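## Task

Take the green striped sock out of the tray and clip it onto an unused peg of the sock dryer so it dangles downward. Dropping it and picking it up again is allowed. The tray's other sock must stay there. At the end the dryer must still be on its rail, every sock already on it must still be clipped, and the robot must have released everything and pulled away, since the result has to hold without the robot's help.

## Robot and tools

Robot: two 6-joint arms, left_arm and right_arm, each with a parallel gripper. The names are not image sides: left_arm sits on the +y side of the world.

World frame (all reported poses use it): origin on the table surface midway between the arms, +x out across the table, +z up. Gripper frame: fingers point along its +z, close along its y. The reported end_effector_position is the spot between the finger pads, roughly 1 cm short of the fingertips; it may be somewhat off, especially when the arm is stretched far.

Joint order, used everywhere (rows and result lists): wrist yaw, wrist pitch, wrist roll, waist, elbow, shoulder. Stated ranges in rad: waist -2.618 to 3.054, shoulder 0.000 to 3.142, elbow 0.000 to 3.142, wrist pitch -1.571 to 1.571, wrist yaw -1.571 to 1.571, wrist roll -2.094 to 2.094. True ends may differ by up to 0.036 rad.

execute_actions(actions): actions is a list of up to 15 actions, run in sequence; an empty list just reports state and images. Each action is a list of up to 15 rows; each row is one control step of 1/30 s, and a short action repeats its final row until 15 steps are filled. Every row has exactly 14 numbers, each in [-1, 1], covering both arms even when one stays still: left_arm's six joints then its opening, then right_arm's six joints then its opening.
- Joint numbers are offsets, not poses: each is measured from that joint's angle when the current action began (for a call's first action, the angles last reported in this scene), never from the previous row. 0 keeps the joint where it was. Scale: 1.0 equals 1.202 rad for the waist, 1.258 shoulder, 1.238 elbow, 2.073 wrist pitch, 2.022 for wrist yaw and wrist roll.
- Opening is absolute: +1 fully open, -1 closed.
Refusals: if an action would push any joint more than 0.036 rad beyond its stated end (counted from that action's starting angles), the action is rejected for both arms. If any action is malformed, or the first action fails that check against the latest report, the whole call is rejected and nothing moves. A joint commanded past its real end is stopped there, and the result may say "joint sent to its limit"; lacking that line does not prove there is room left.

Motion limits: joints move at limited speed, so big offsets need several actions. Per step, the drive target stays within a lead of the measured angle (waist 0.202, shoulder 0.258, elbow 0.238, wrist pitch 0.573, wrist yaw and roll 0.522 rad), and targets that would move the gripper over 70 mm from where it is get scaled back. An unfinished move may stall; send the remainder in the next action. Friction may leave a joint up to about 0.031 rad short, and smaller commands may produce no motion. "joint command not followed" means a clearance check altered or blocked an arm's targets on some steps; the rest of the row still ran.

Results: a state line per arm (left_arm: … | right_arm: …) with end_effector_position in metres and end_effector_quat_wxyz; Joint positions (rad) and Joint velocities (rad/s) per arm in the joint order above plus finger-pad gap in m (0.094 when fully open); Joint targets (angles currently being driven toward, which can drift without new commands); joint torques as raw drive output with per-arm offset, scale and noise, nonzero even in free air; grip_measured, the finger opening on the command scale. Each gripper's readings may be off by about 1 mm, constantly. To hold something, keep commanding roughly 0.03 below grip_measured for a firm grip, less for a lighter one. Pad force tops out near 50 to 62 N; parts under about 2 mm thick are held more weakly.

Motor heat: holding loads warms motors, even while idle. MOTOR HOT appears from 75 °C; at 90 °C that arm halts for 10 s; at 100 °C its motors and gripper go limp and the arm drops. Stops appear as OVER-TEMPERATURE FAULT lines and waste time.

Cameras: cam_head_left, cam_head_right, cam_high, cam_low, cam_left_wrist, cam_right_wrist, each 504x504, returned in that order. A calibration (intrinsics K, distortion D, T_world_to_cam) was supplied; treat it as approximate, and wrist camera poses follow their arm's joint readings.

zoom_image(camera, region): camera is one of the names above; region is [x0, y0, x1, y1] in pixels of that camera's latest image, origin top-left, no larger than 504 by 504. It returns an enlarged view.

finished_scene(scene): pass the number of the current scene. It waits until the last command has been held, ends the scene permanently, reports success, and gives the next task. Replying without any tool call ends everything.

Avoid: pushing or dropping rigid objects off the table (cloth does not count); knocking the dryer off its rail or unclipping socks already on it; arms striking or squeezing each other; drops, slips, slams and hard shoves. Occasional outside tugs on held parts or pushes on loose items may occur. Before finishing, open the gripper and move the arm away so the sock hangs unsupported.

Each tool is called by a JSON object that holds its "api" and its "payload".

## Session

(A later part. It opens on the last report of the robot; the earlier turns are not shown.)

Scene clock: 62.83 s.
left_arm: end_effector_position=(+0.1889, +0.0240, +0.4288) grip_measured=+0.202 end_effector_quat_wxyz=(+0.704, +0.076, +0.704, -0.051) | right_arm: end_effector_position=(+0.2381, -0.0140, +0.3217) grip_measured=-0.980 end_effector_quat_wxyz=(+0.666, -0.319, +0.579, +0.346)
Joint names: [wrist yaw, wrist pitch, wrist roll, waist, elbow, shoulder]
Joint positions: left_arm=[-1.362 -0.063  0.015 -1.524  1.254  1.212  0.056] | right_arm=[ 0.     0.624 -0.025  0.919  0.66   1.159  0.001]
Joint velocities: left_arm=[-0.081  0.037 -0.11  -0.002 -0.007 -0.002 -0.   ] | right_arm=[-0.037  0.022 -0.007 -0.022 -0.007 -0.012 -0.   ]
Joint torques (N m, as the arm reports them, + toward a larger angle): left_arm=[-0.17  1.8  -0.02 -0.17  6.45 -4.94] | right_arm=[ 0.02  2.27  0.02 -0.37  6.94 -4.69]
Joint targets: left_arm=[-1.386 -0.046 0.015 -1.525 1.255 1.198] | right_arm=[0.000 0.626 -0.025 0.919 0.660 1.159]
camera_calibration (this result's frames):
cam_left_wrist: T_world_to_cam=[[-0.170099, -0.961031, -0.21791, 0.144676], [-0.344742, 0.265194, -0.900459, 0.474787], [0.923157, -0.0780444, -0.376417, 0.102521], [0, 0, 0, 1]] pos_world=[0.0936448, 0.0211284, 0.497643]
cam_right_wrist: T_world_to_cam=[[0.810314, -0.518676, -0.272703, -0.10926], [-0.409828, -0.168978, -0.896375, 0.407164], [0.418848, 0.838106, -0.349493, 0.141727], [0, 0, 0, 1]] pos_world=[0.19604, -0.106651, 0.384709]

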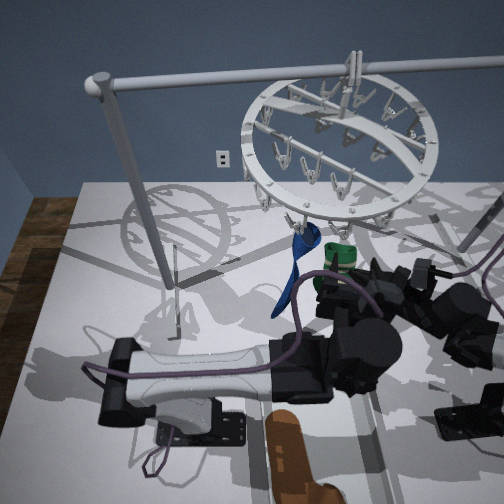

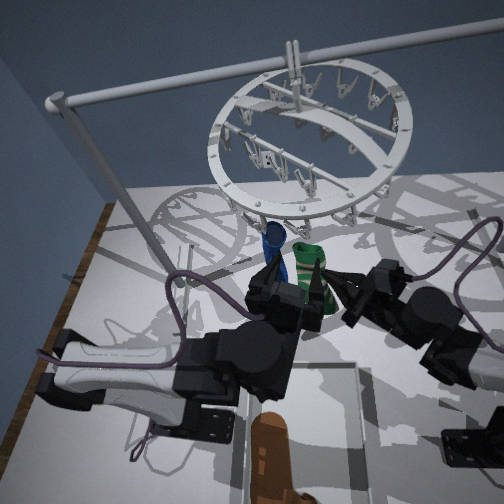

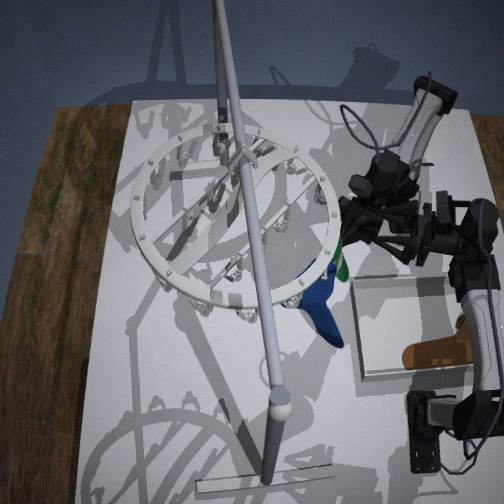

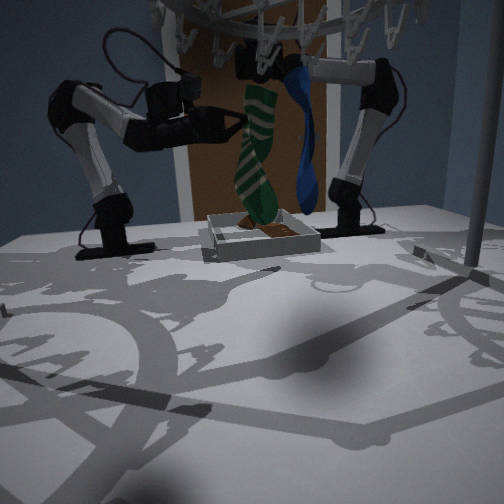

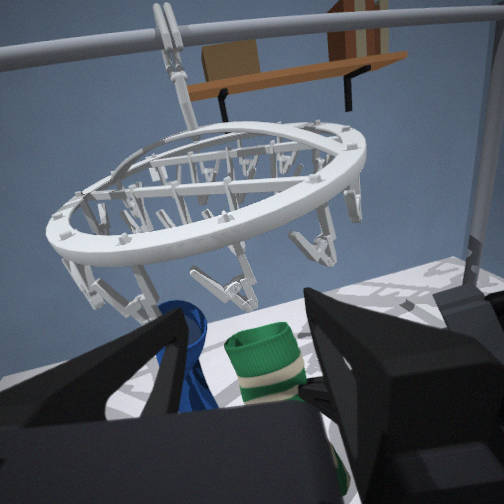

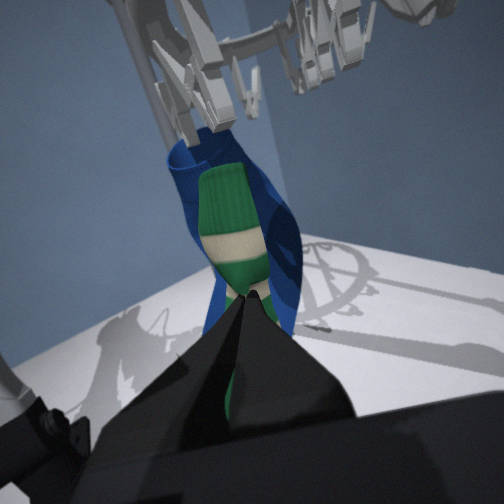

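{"api": "execute_actions", "payload": {"actions": [[[0.06,0.04,0,0.1,-0.04,0.01,0.2,0,0,0,0,0,0,-1]],[[0.06,0,0,0.1,0,0,0.2,0,0,0,0,0,0,-1]]]}}

{"api": "zoom_image", "payload": {"camera": "cam_low", "region": [190,10,330,130]}}

Scene clock: 68.53 s.
left_arm: end_effector_position=(+0.2467, +0.0339, +0.4245) grip_measured=+0.202 end_effector_quat_wxyz=(+0.707, +0.056, +0.703, -0.055) | right_arm: end_effector_position=(+0.2381, -0.0139, +0.3209) grip_measured=-0.980 end_effector_quat_wxyz=(+0.665, -0.320, +0.580, +0.345)
Joint names: [wrist yaw, wrist pitch, wrist roll, waist, elbow, shoulder]
Joint positions: left_arm=[-1.15   0.007  0.015 -1.289  1.219  1.212  0.056] | right_arm=[ 0.     0.62  -0.025  0.919  0.66   1.159  0.001]
Joint velocities: left_arm=[-0.007  0.037 -0.037  0.002 -0.002 -0.022 -0.001] | right_arm=[-0.037  0.007 -0.066 -0.027  0.002  0.012  0.001]
Joint torques (N m, as the arm reports them, + toward a larger angle): left_arm=[ 0.1   1.85 -0.03  0.04  6.6  -3.87] | right_arm=[ 0.03  2.28  0.02 -0.38  6.97 -4.69]
Joint targets: left_arm=[-1.135 0.007 0.015 -1.287 1.219 1.212] | right_arm=[0.000 0.622 -0.025 0.919 0.660 1.159]
camera_calibration (this result's frames):
cam_left_wrist: T_world_to_cam=[[-0.146765, -0.971623, -0.185495, 0.143981], [-0.346518, 0.226144, -0.910376, 0.49415], [0.926491, -0.0693341, -0.369875, 0.0443829], [0, 0, 0, 1]] pos_world=[0.151243, 0.0312233, 0.492986]
cam_right_wrist: T_world_to_cam=[[0.809794, -0.519455, -0.272763, -0.109358], [-0.411534, -0.171537, -0.895106, 0.406415], [0.418179, 0.837103, -0.352683, 0.142506], [0, 0, 0, 1]] pos_world=[0.196218, -0.106384, 0.384215]

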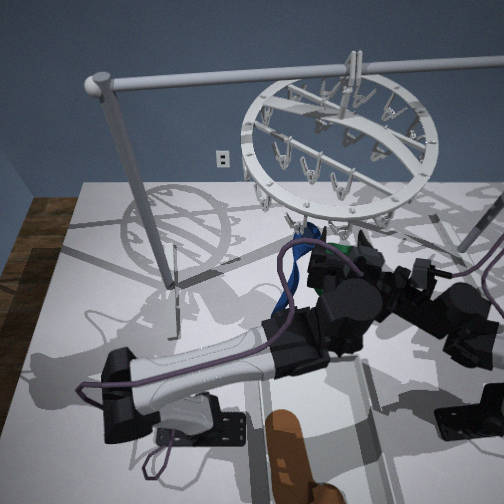

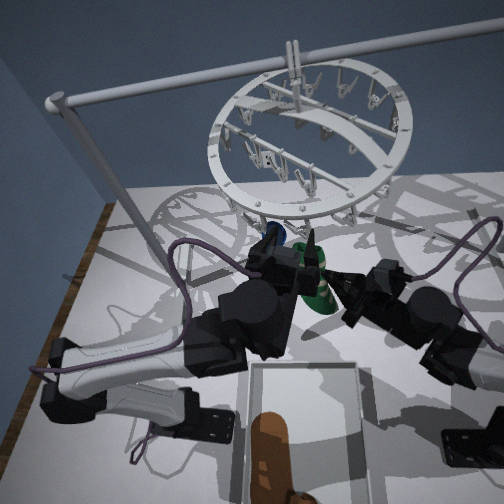

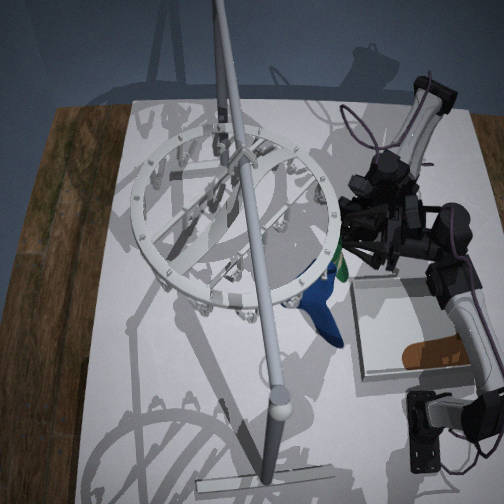

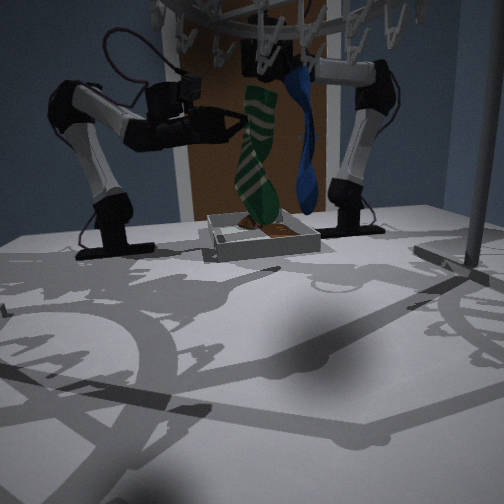

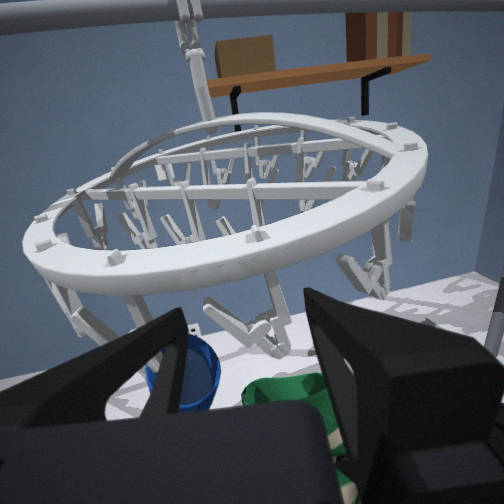

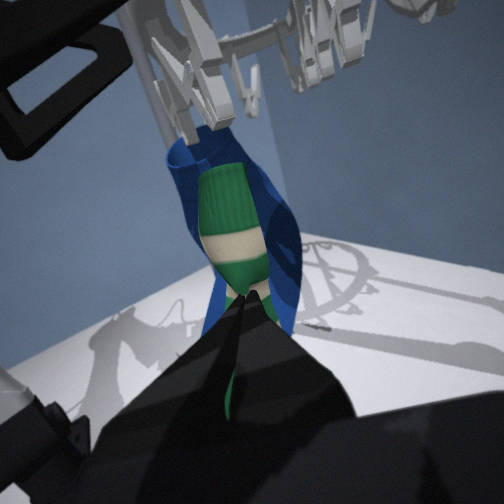

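Region (190, 10, 330, 130) of cam_low's 504x504 image, scaled by 3.600, with more detail than that image has; it fills the top 432 rows of this view, and the rest is white.

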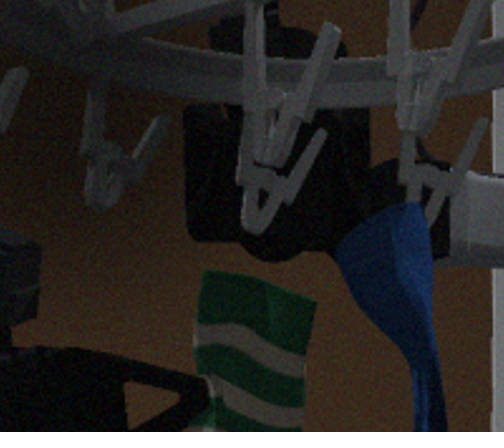

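{"api": "execute_actions", "payload": {"actions": [[[0.03,0,0,0.04,0,0.04,0.25,0,0,0,0,0,0,-1]],[[0.03,0,0,0.05,0,0,0.25,0,0,0,0,0,0,-1]]]}}

Scene clock: 71.60 s.
left_arm: end_effector_position=(+0.2739, +0.0297, +0.4117) grip_measured=+0.248 end_effector_quat_wxyz=(+0.701, +0.069, +0.708, -0.041) | right_arm: end_effector_position=(+0.2382, -0.0138, +0.3200) grip_measured=-0.980 end_effector_quat_wxyz=(+0.664, -0.320, +0.582, +0.345)
Joint names: [wrist yaw, wrist pitch, wrist roll, waist, elbow, shoulder]
Joint positions: left_arm=[-1.054  0.008  0.015 -1.192  1.219  1.253  0.059] | right_arm=[ 0.     0.617 -0.025  0.919  0.66   1.159  0.001]
Joint velocities: left_arm=[ 0.037 -0.037 -0.095 -0.022  0.002 -0.017  0.001] | right_arm=[ 0.037 -0.007 -0.022 -0.007  0.022 -0.017 -0.   ]
Joint torques (N m, as the arm reports them, + toward a larger angle): left_arm=[ 0.06  1.94 -0.01  0.36  6.7  -4.42] | right_arm=[ 0.04  2.27  0.02 -0.36  6.96 -4.73]
Joint targets: left_arm=[-1.041 0.008 0.015 -1.187 1.219 1.253] | right_arm=[0.000 0.619 -0.025 0.919 0.660 1.159]
camera_calibration (this result's frames):
cam_left_wrist: T_world_to_cam=[[-0.147964, -0.963996, -0.22095, 0.15615], [-0.358701, 0.260506, -0.896365, 0.489407], [0.921651, -0.0533746, -0.384332, 0.020889], [0, 0, 0, 1]] pos_world=[0.179403, 0.0241498, 0.481217]
cam_right_wrist: T_world_to_cam=[[0.809275, -0.520235, -0.272819, -0.109458], [-0.413237, -0.174092, -0.893827, 0.405664], [0.417504, 0.836091, -0.355869, 0.143283], [0, 0, 0, 1]] pos_world=[0.196395, -0.106118, 0.383721]

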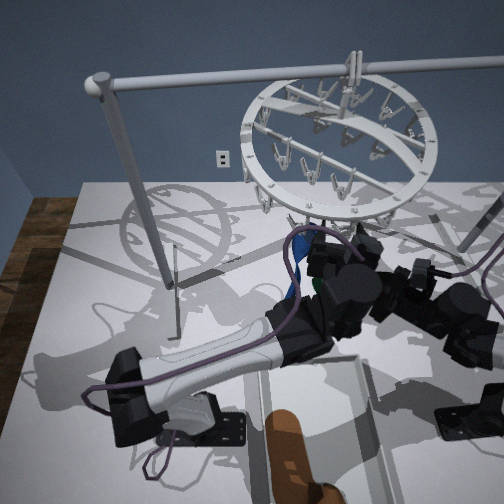

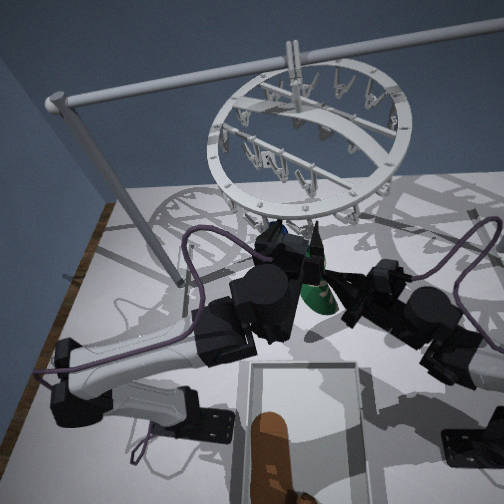

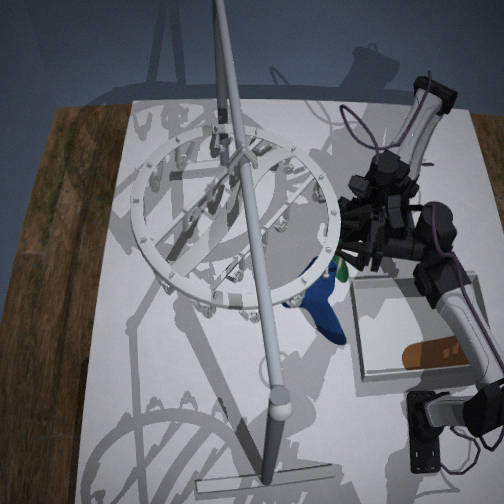

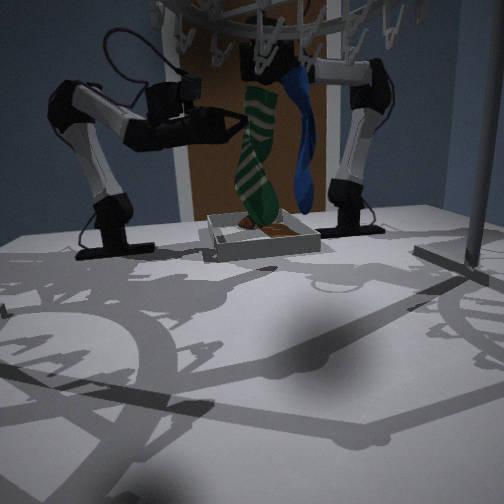

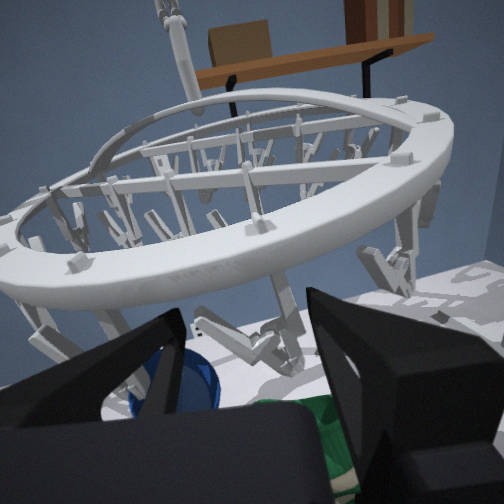

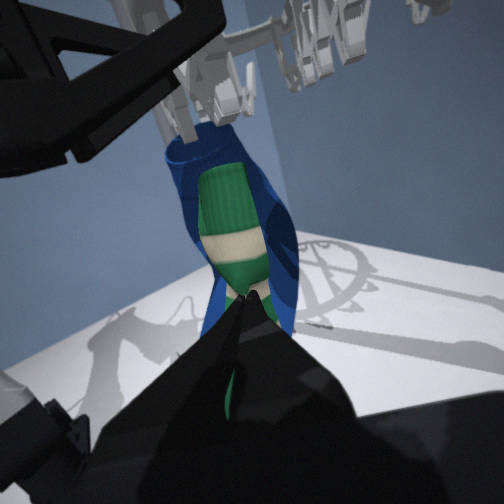

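{"api": "execute_actions", "payload": {"actions": [[[0.025,0,0,0.03,0,0,0.1,0,0,0,0,0,0,-1]],[[0,0,0,0,0,0,-0.3,0,0,0,0,0,0,-1]],[[0,0,0,0,0,0,-0.65,0,0,0,0,0,0,-1]]]}}

{"api": "zoom_image", "payload": {"camera": "cam_low", "region": [190,10,330,130]}}

Scene clock: 76.23 s.
left_arm: end_effector_position=(+0.2808, +0.0309, +0.4114) grip_measured=-0.398 end_effector_quat_wxyz=(+0.701, +0.072, +0.708, -0.045) | right_arm: end_effector_position=(+0.2383, -0.0137, +0.3188) grip_measured=-0.980 end_effector_quat_wxyz=(+0.662, -0.321, +0.583, +0.344)
Joint names: [wrist yaw, wrist pitch, wrist roll, waist, elbow, shoulder]
Joint positions: left_arm=[-1.015  0.007  0.015 -1.162  1.219  1.253  0.028] | right_arm=[ 0.     0.612 -0.025  0.919  0.66   1.159  0.001]
Joint velocities: left_arm=[ 0.007 -0.051 -0.066 -0.002 -0.007 -0.022 -0.001] | right_arm=[-0.022 -0.066 -0.051 -0.017 -0.017 -0.002 -0.   ]
Joint torques (N m, as the arm reports them, + toward a larger angle): left_arm=[-0.07  1.96 -0.04 -0.15  6.76 -4.47] | right_arm=[ 0.03  2.28  0.02 -0.37  6.95 -4.7 ]
Joint targets: left_arm=[-1.015 0.007 0.015 -1.162 1.219 1.253] | right_arm=[0.000 0.614 -0.025 0.919 0.660 1.159]
camera_calibration (this result's frames):
cam_left_wrist: T_world_to_cam=[[-0.157024, -0.962692, -0.220382, 0.160617], [-0.357358, 0.263415, -0.896051, 0.490761], [0.920673, -0.0619462, -0.385388, 0.0154892], [0, 0, 0, 1]] pos_world=[0.186338, 0.0263106, 0.481114]
cam_right_wrist: T_world_to_cam=[[0.808524, -0.521361, -0.272896, -0.109603], [-0.415693, -0.177776, -0.891961, 0.404574], [0.416519, 0.834613, -0.360463, 0.1444], [0, 0, 0, 1]] pos_world=[0.19665, -0.105737, 0.383005]

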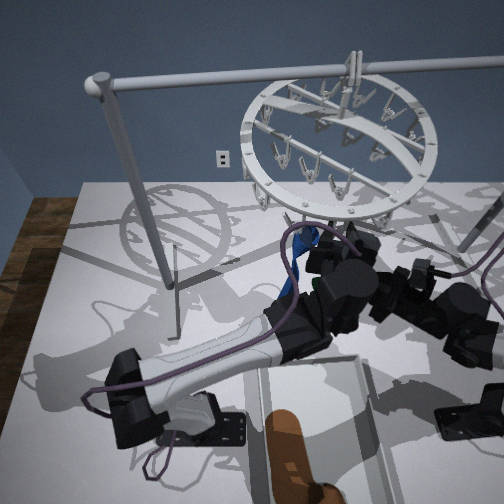

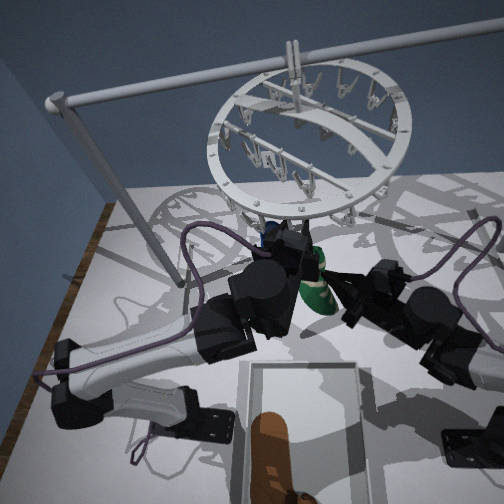

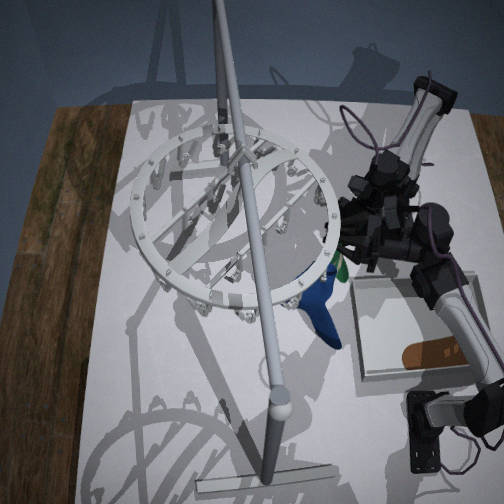

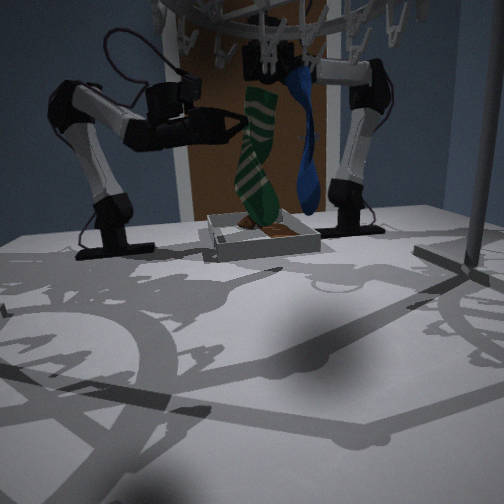

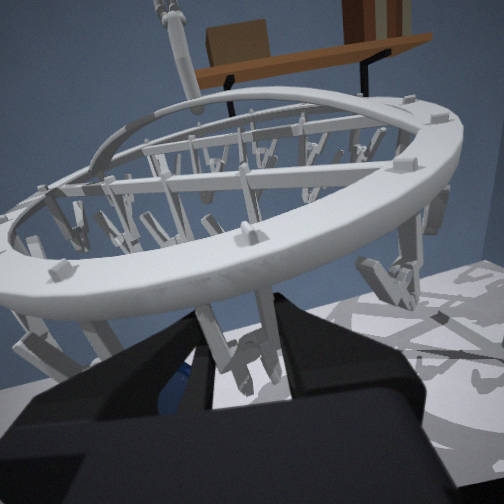

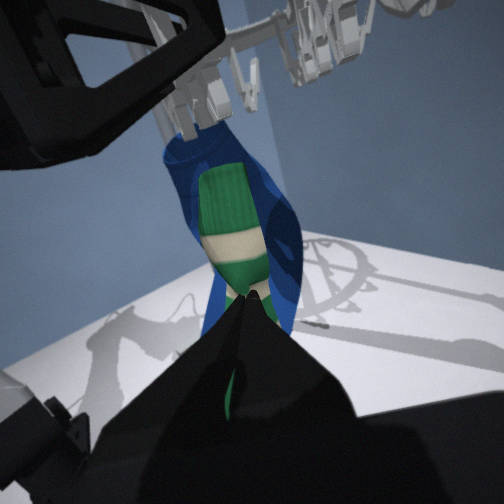

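Region (190, 10, 330, 130) of cam_low's 504x504 image, scaled by 3.600, with more detail than that image has; it fills the top 432 rows of this view, and the rest is white.

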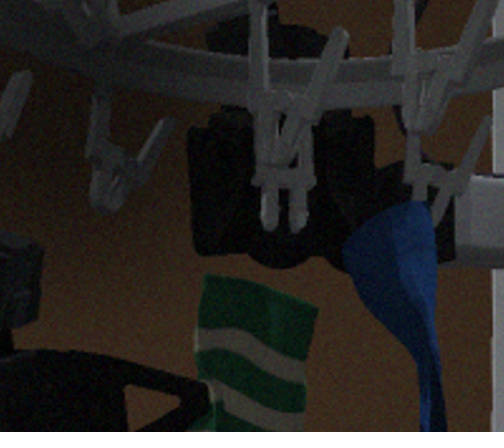

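{"api": "execute_actions", "payload": {"actions": [[[0,0,0,0,0,0,-0.45,0,0.03,0,0,0.06,0.08,-1]],[[0,0,0,0,0,0,-0.45,0,0.035,0,0,0.06,0.08,-1]]]}}

{"api": "zoom_image", "payload": {"camera": "cam_low", "region": [190,10,330,130]}}

Scene clock: 82.27 s.
left_arm: end_effector_position=(+0.2808, +0.0309, +0.4114) grip_measured=-0.398 end_effector_quat_wxyz=(+0.701, +0.072, +0.708, -0.045) | right_arm: end_effector_position=(+0.2618, +0.0216, +0.3096) grip_measured=-0.980 end_effector_quat_wxyz=(+0.659, -0.323, +0.586, +0.342)
Joint names: [wrist yaw, wrist pitch, wrist roll, waist, elbow, shoulder]
Joint positions: left_arm=[-1.015  0.007  0.015 -1.162  1.219  1.253  0.028] | right_arm=[ 0.     0.699 -0.025  0.919  0.762  1.356  0.001]
Joint velocities: left_arm=[-0.007 -0.081 -0.081  0.002 -0.007  0.007  0.   ] | right_arm=[ 0.022  0.066 -0.037  0.002 -0.002 -0.022  0.   ]
Joint torques (N m, as the arm reports them, + toward a larger angle): left_arm=[-0.05  1.93  0.   -0.21  6.74 -4.52] | right_arm=[ 0.02  2.51  0.02 -0.36  8.38 -6.46]
Joint targets: left_arm=[-1.015 0.007 0.015 -1.162 1.219 1.253] | right_arm=[0.000 0.723 -0.025 0.919 0.785 1.357]
camera_calibration (this result's frames):
cam_left_wrist: T_world_to_cam=[[-0.157024, -0.962692, -0.220382, 0.160617], [-0.357358, 0.263415, -0.896051, 0.490761], [0.920673, -0.0619462, -0.385388, 0.0154892], [0, 0, 0, 1]] pos_world=[0.186338, 0.0263106, 0.481114]
cam_right_wrist: T_world_to_cam=[[0.807138, -0.52344, -0.273019, -0.112296], [-0.420214, -0.184558, -0.888458, 0.41265], [0.414667, 0.831835, -0.368921, 0.104986], [0, 0, 0, 1]] pos_world=[0.220505, -0.0699533, 0.374695]

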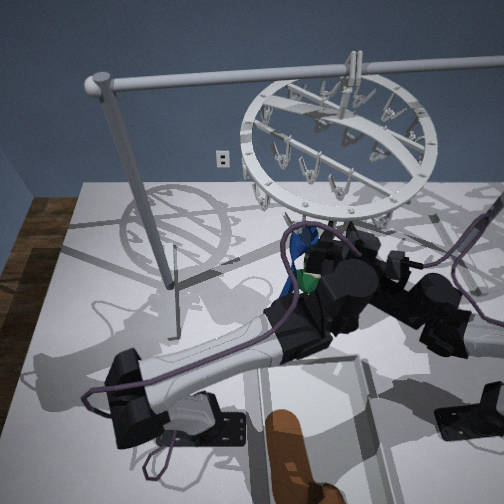

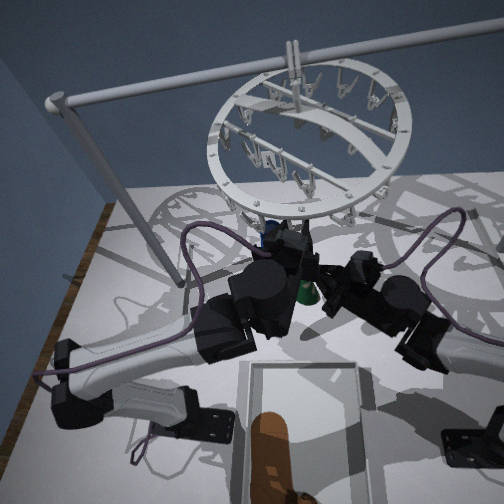

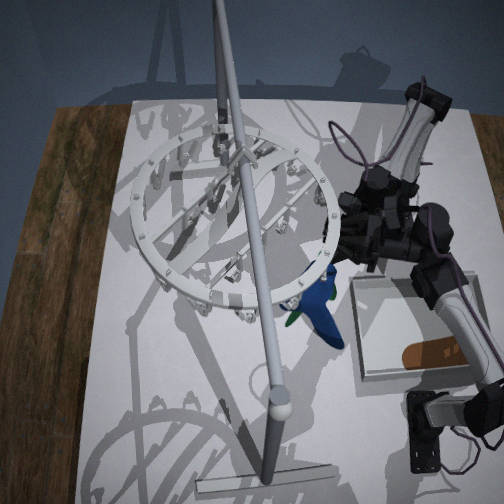

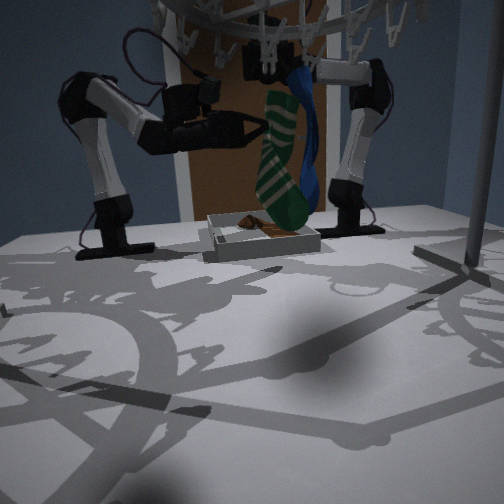

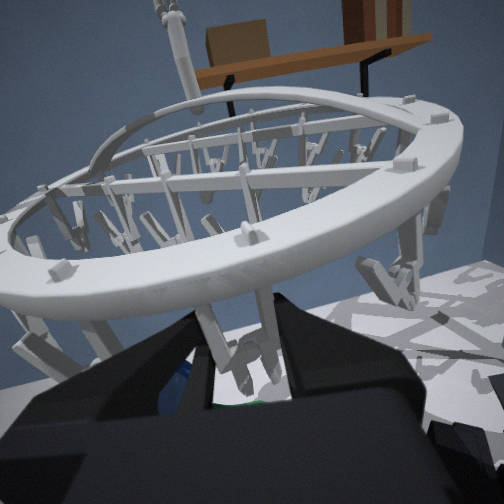

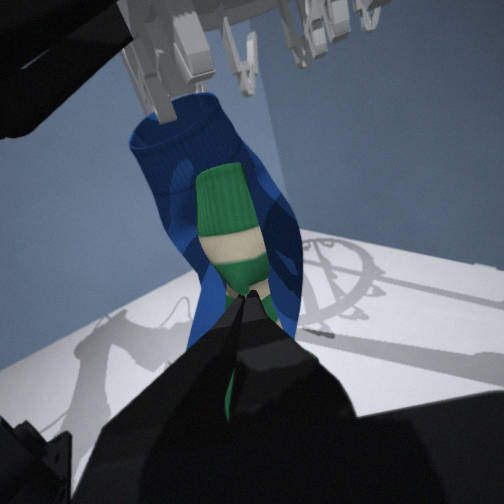

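Region (190, 10, 330, 130) of cam_low's 504x504 image, scaled by 3.600, with more detail than that image has; it fills the top 432 rows of this view, and the rest is white.

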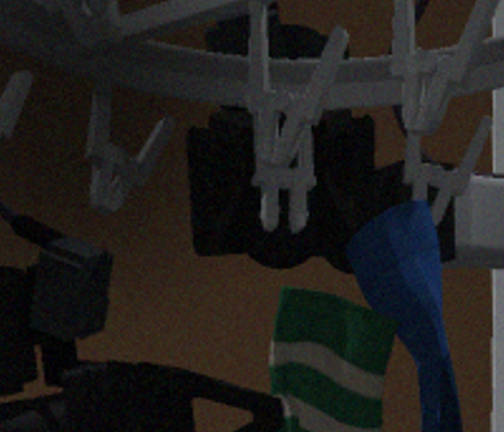

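{"api": "execute_actions", "payload": {"actions": [[[0,0,0,0,0,0,-0.45,0,0.005,0,0,0.062,0,-1]]]}}

{"api": "zoom_image", "payload": {"camera": "cam_low", "region": [190,10,330,130]}}

Scene clock: 87.10 s.
left_arm: end_effector_position=(+0.2808, +0.0309, +0.4114) grip_measured=-0.398 end_effector_quat_wxyz=(+0.701, +0.072, +0.708, -0.045) | right_arm: end_effector_position=(+0.2635, +0.0242, +0.3360) grip_measured=-0.980 end_effector_quat_wxyz=(+0.675, -0.313, +0.568, +0.351)
Joint names: [wrist yaw, wrist pitch, wrist roll, waist, elbow, shoulder]
Joint positions: left_arm=[-1.015  0.007  0.015 -1.162  1.219  1.253  0.028] | right_arm=[ 0.     0.699 -0.025  0.919  0.818  1.358  0.001]
Joint velocities: left_arm=[ 0.022  0.022  0.037  0.017  0.007  0.007 -0.001] | right_arm=[-0.154 -0.037 -0.051  0.002 -0.017  0.012  0.001]
Joint torques (N m, as the arm reports them, + toward a larger angle): left_arm=[-0.03  1.95 -0.01 -0.25  6.84 -4.46] | right_arm=[ 0.03  2.35  0.02 -0.37  8.14 -7.02]
Joint targets: left_arm=[-1.015 0.007 0.015 -1.162 1.219 1.253] | right_arm=[0.000 0.709 -0.025 0.919 0.838 1.356]
camera_calibration (this result's frames):
cam_left_wrist: T_world_to_cam=[[-0.157024, -0.962692, -0.220382, 0.160617], [-0.357358, 0.263415, -0.896051, 0.490761], [0.920673, -0.0619462, -0.385388, 0.0154892], [0, 0, 0, 1]] pos_world=[0.186338, 0.0263106, 0.481114]
cam_right_wrist: T_world_to_cam=[[0.815385, -0.511069, -0.271948, -0.10795], [-0.393024, -0.143773, -0.908219, 0.435838], [0.425064, 0.84743, -0.318093, 0.0916381], [0, 0, 0, 1]] pos_world=[0.220364, -0.0701653, 0.395629]

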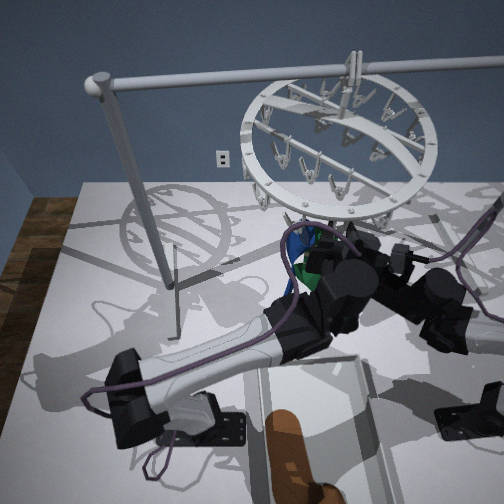

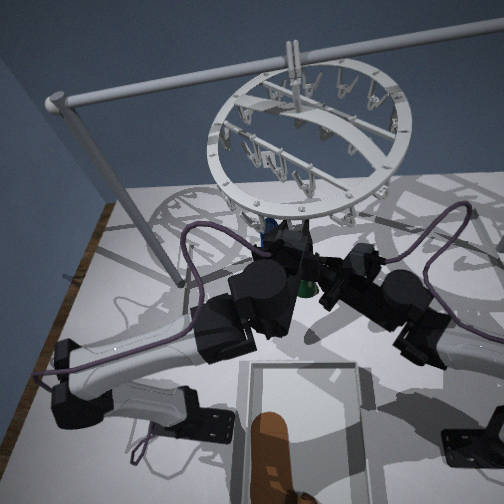

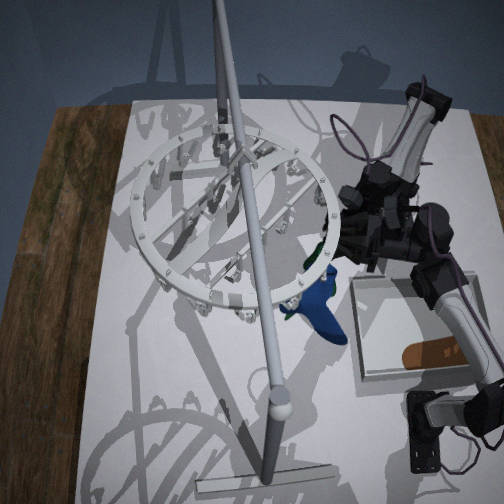

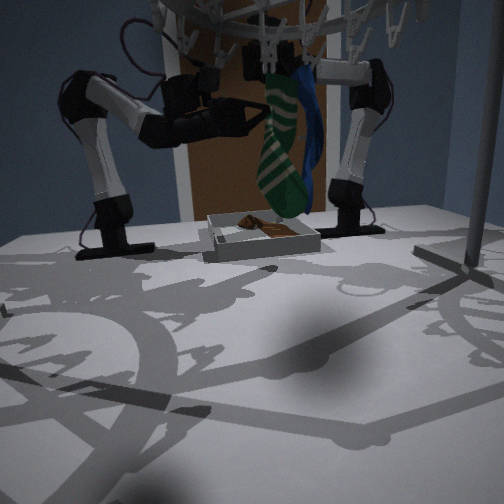

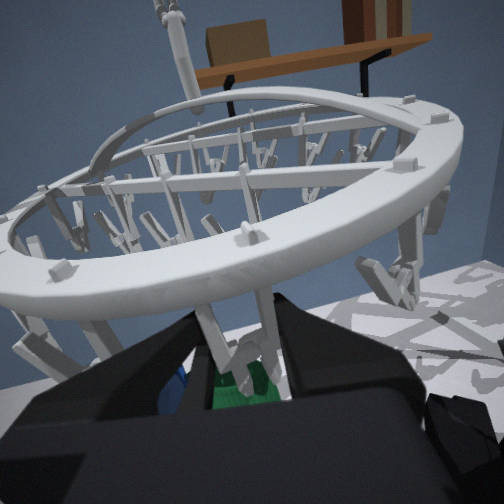

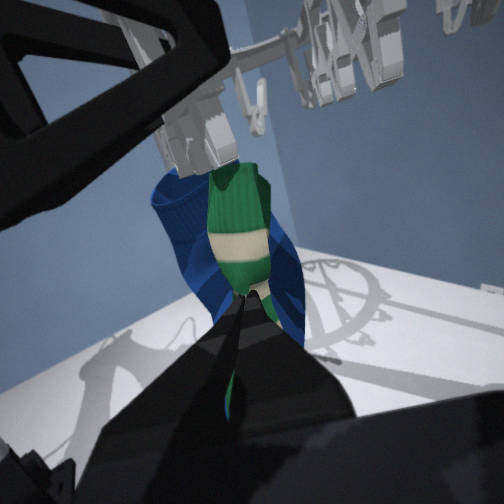

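Region (190, 10, 330, 130) of cam_low's 504x504 image, scaled by 3.600, with more detail than that image has; it fills the top 432 rows of this view, and the rest is white.

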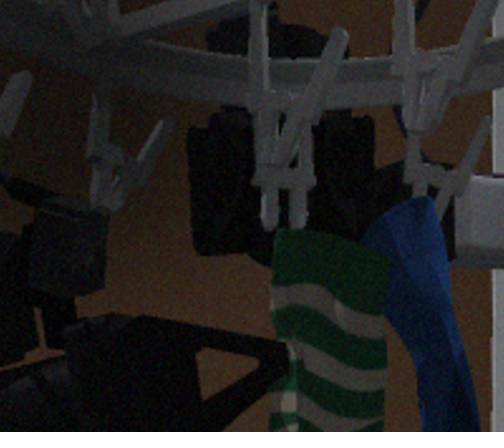

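Shift left ~8 mm (−x, +y) with yaw, then raise.

{"api": "execute_actions", "payload": {"actions": [[[0,0,0,0,0,0,-0.45,-0.032,0.005,0,0,0,0,-1]],[[0,0,0,0,0,0,-0.45,0,0.005,0,0,0.042,0,-1]]]}}

{"api": "zoom_image", "payload": {"camera": "cam_low", "region": [190,10,330,130]}}

{"api": "zoom_image", "payload": {"camera": "cam_left_wrist", "region": [170,300,330,420]}}

Scene clock: 90.30 s.
left_arm: end_effector_position=(+0.2808, +0.0309, +0.4114) grip_measured=-0.398 end_effector_quat_wxyz=(+0.701, +0.072, +0.708, -0.045) | right_arm: end_effector_position=(+0.2565, +0.0298, +0.3488) grip_measured=-0.980 end_effector_quat_wxyz=(+0.675, -0.326, +0.550, +0.369)
Joint names: [wrist yaw, wrist pitch, wrist roll, waist, elbow, shoulder]
Joint positions: left_arm=[-1.015  0.007  0.015 -1.162  1.219  1.253  0.028] | right_arm=[-0.052  0.695 -0.025  0.919  0.846  1.358  0.001]
Joint velocities: left_arm=[ 0.081  0.022  0.007  0.007 -0.007  0.002 -0.   ] | right_arm=[ 0.007 -0.037  0.037  0.002 -0.002  0.007  0.001]
Joint torques (N m, as the arm reports them, + toward a larger angle): left_arm=[-0.05  1.95 -0.01 -0.16  6.68 -4.5 ] | right_arm=[ 0.04  2.38  0.02 -0.44  8.46 -6.71]
Joint targets: left_arm=[-1.015 0.007 0.015 -1.162 1.219 1.253] | right_arm=[-0.052 0.709 -0.025 0.919 0.870 1.358]
camera_calibration (this result's frames):
cam_left_wrist: T_world_to_cam=[[-0.157024, -0.962692, -0.220382, 0.160617], [-0.357358, 0.263415, -0.896051, 0.490761], [0.920673, -0.0619462, -0.385388, 0.0154892], [0, 0, 0, 1]] pos_world=[0.186338, 0.0263106, 0.481114]
cam_right_wrist: T_world_to_cam=[[0.845964, -0.464393, -0.262076, -0.108593], [-0.366256, -0.148824, -0.918536, 0.442389], [0.387558, 0.873036, -0.295986, 0.0951233], [0, 0, 0, 1]] pos_world=[0.217028, -0.0676379, 0.406046]

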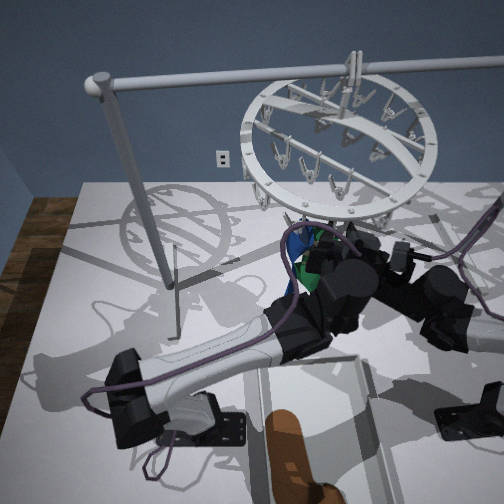

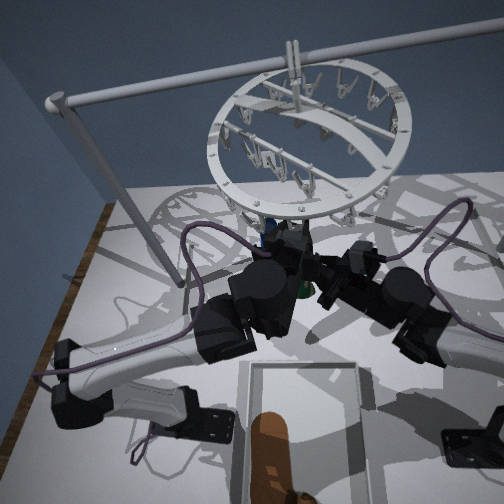

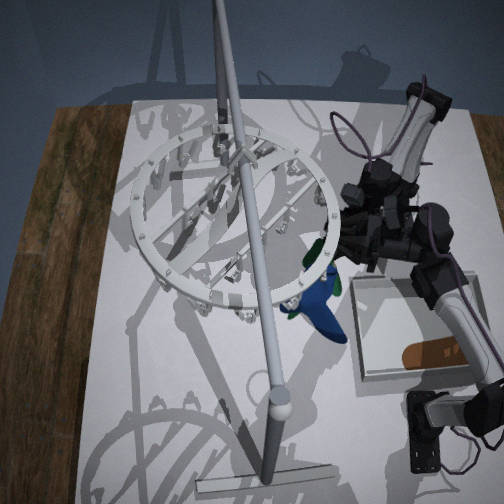

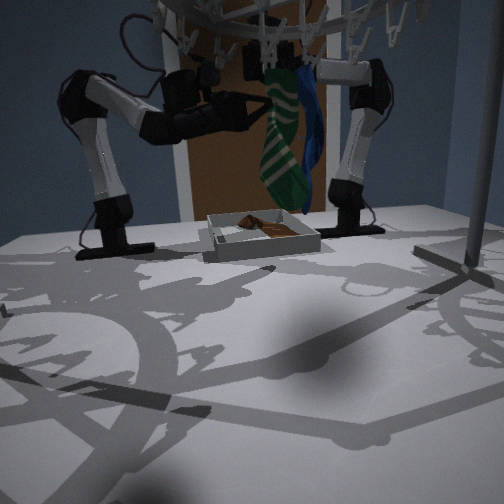

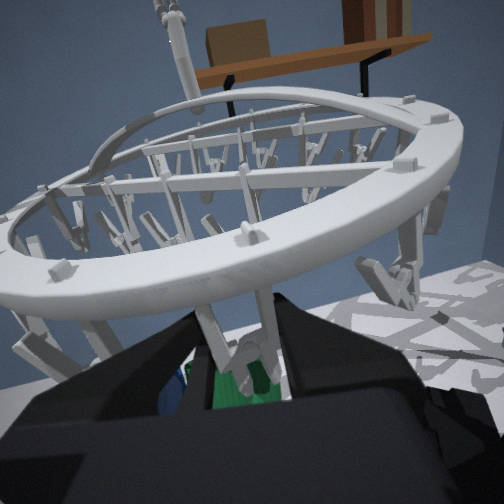

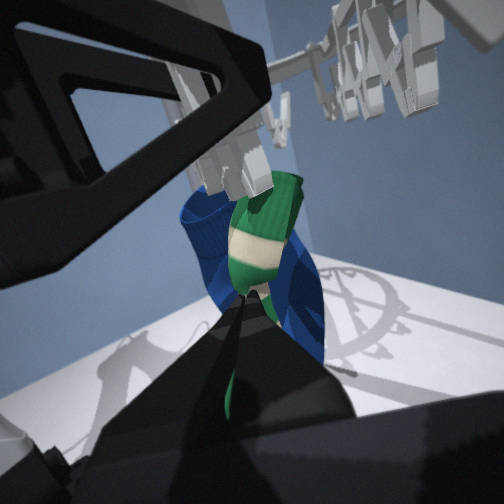

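Region (190, 10, 330, 130) of cam_low's 504x504 image, scaled by 3.600, with more detail than that image has; it fills the top 432 rows of this view, and the rest is white.

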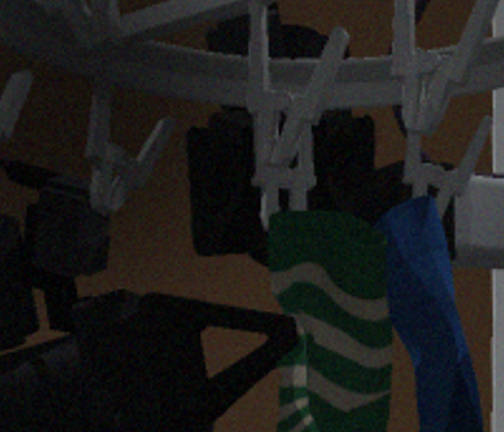

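Region (170, 300, 330, 420) of cam_left_wrist's 504x504 image, scaled by 3.150, with more detail than that image has; it fills the top 378 rows of this view, and the rest is white.

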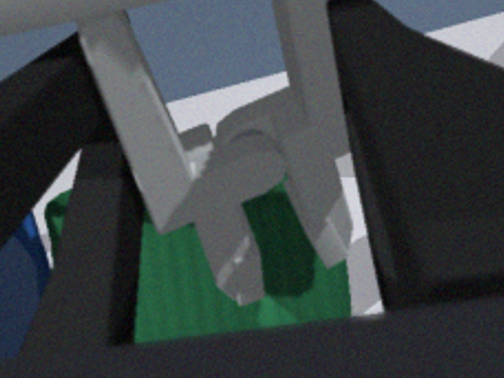

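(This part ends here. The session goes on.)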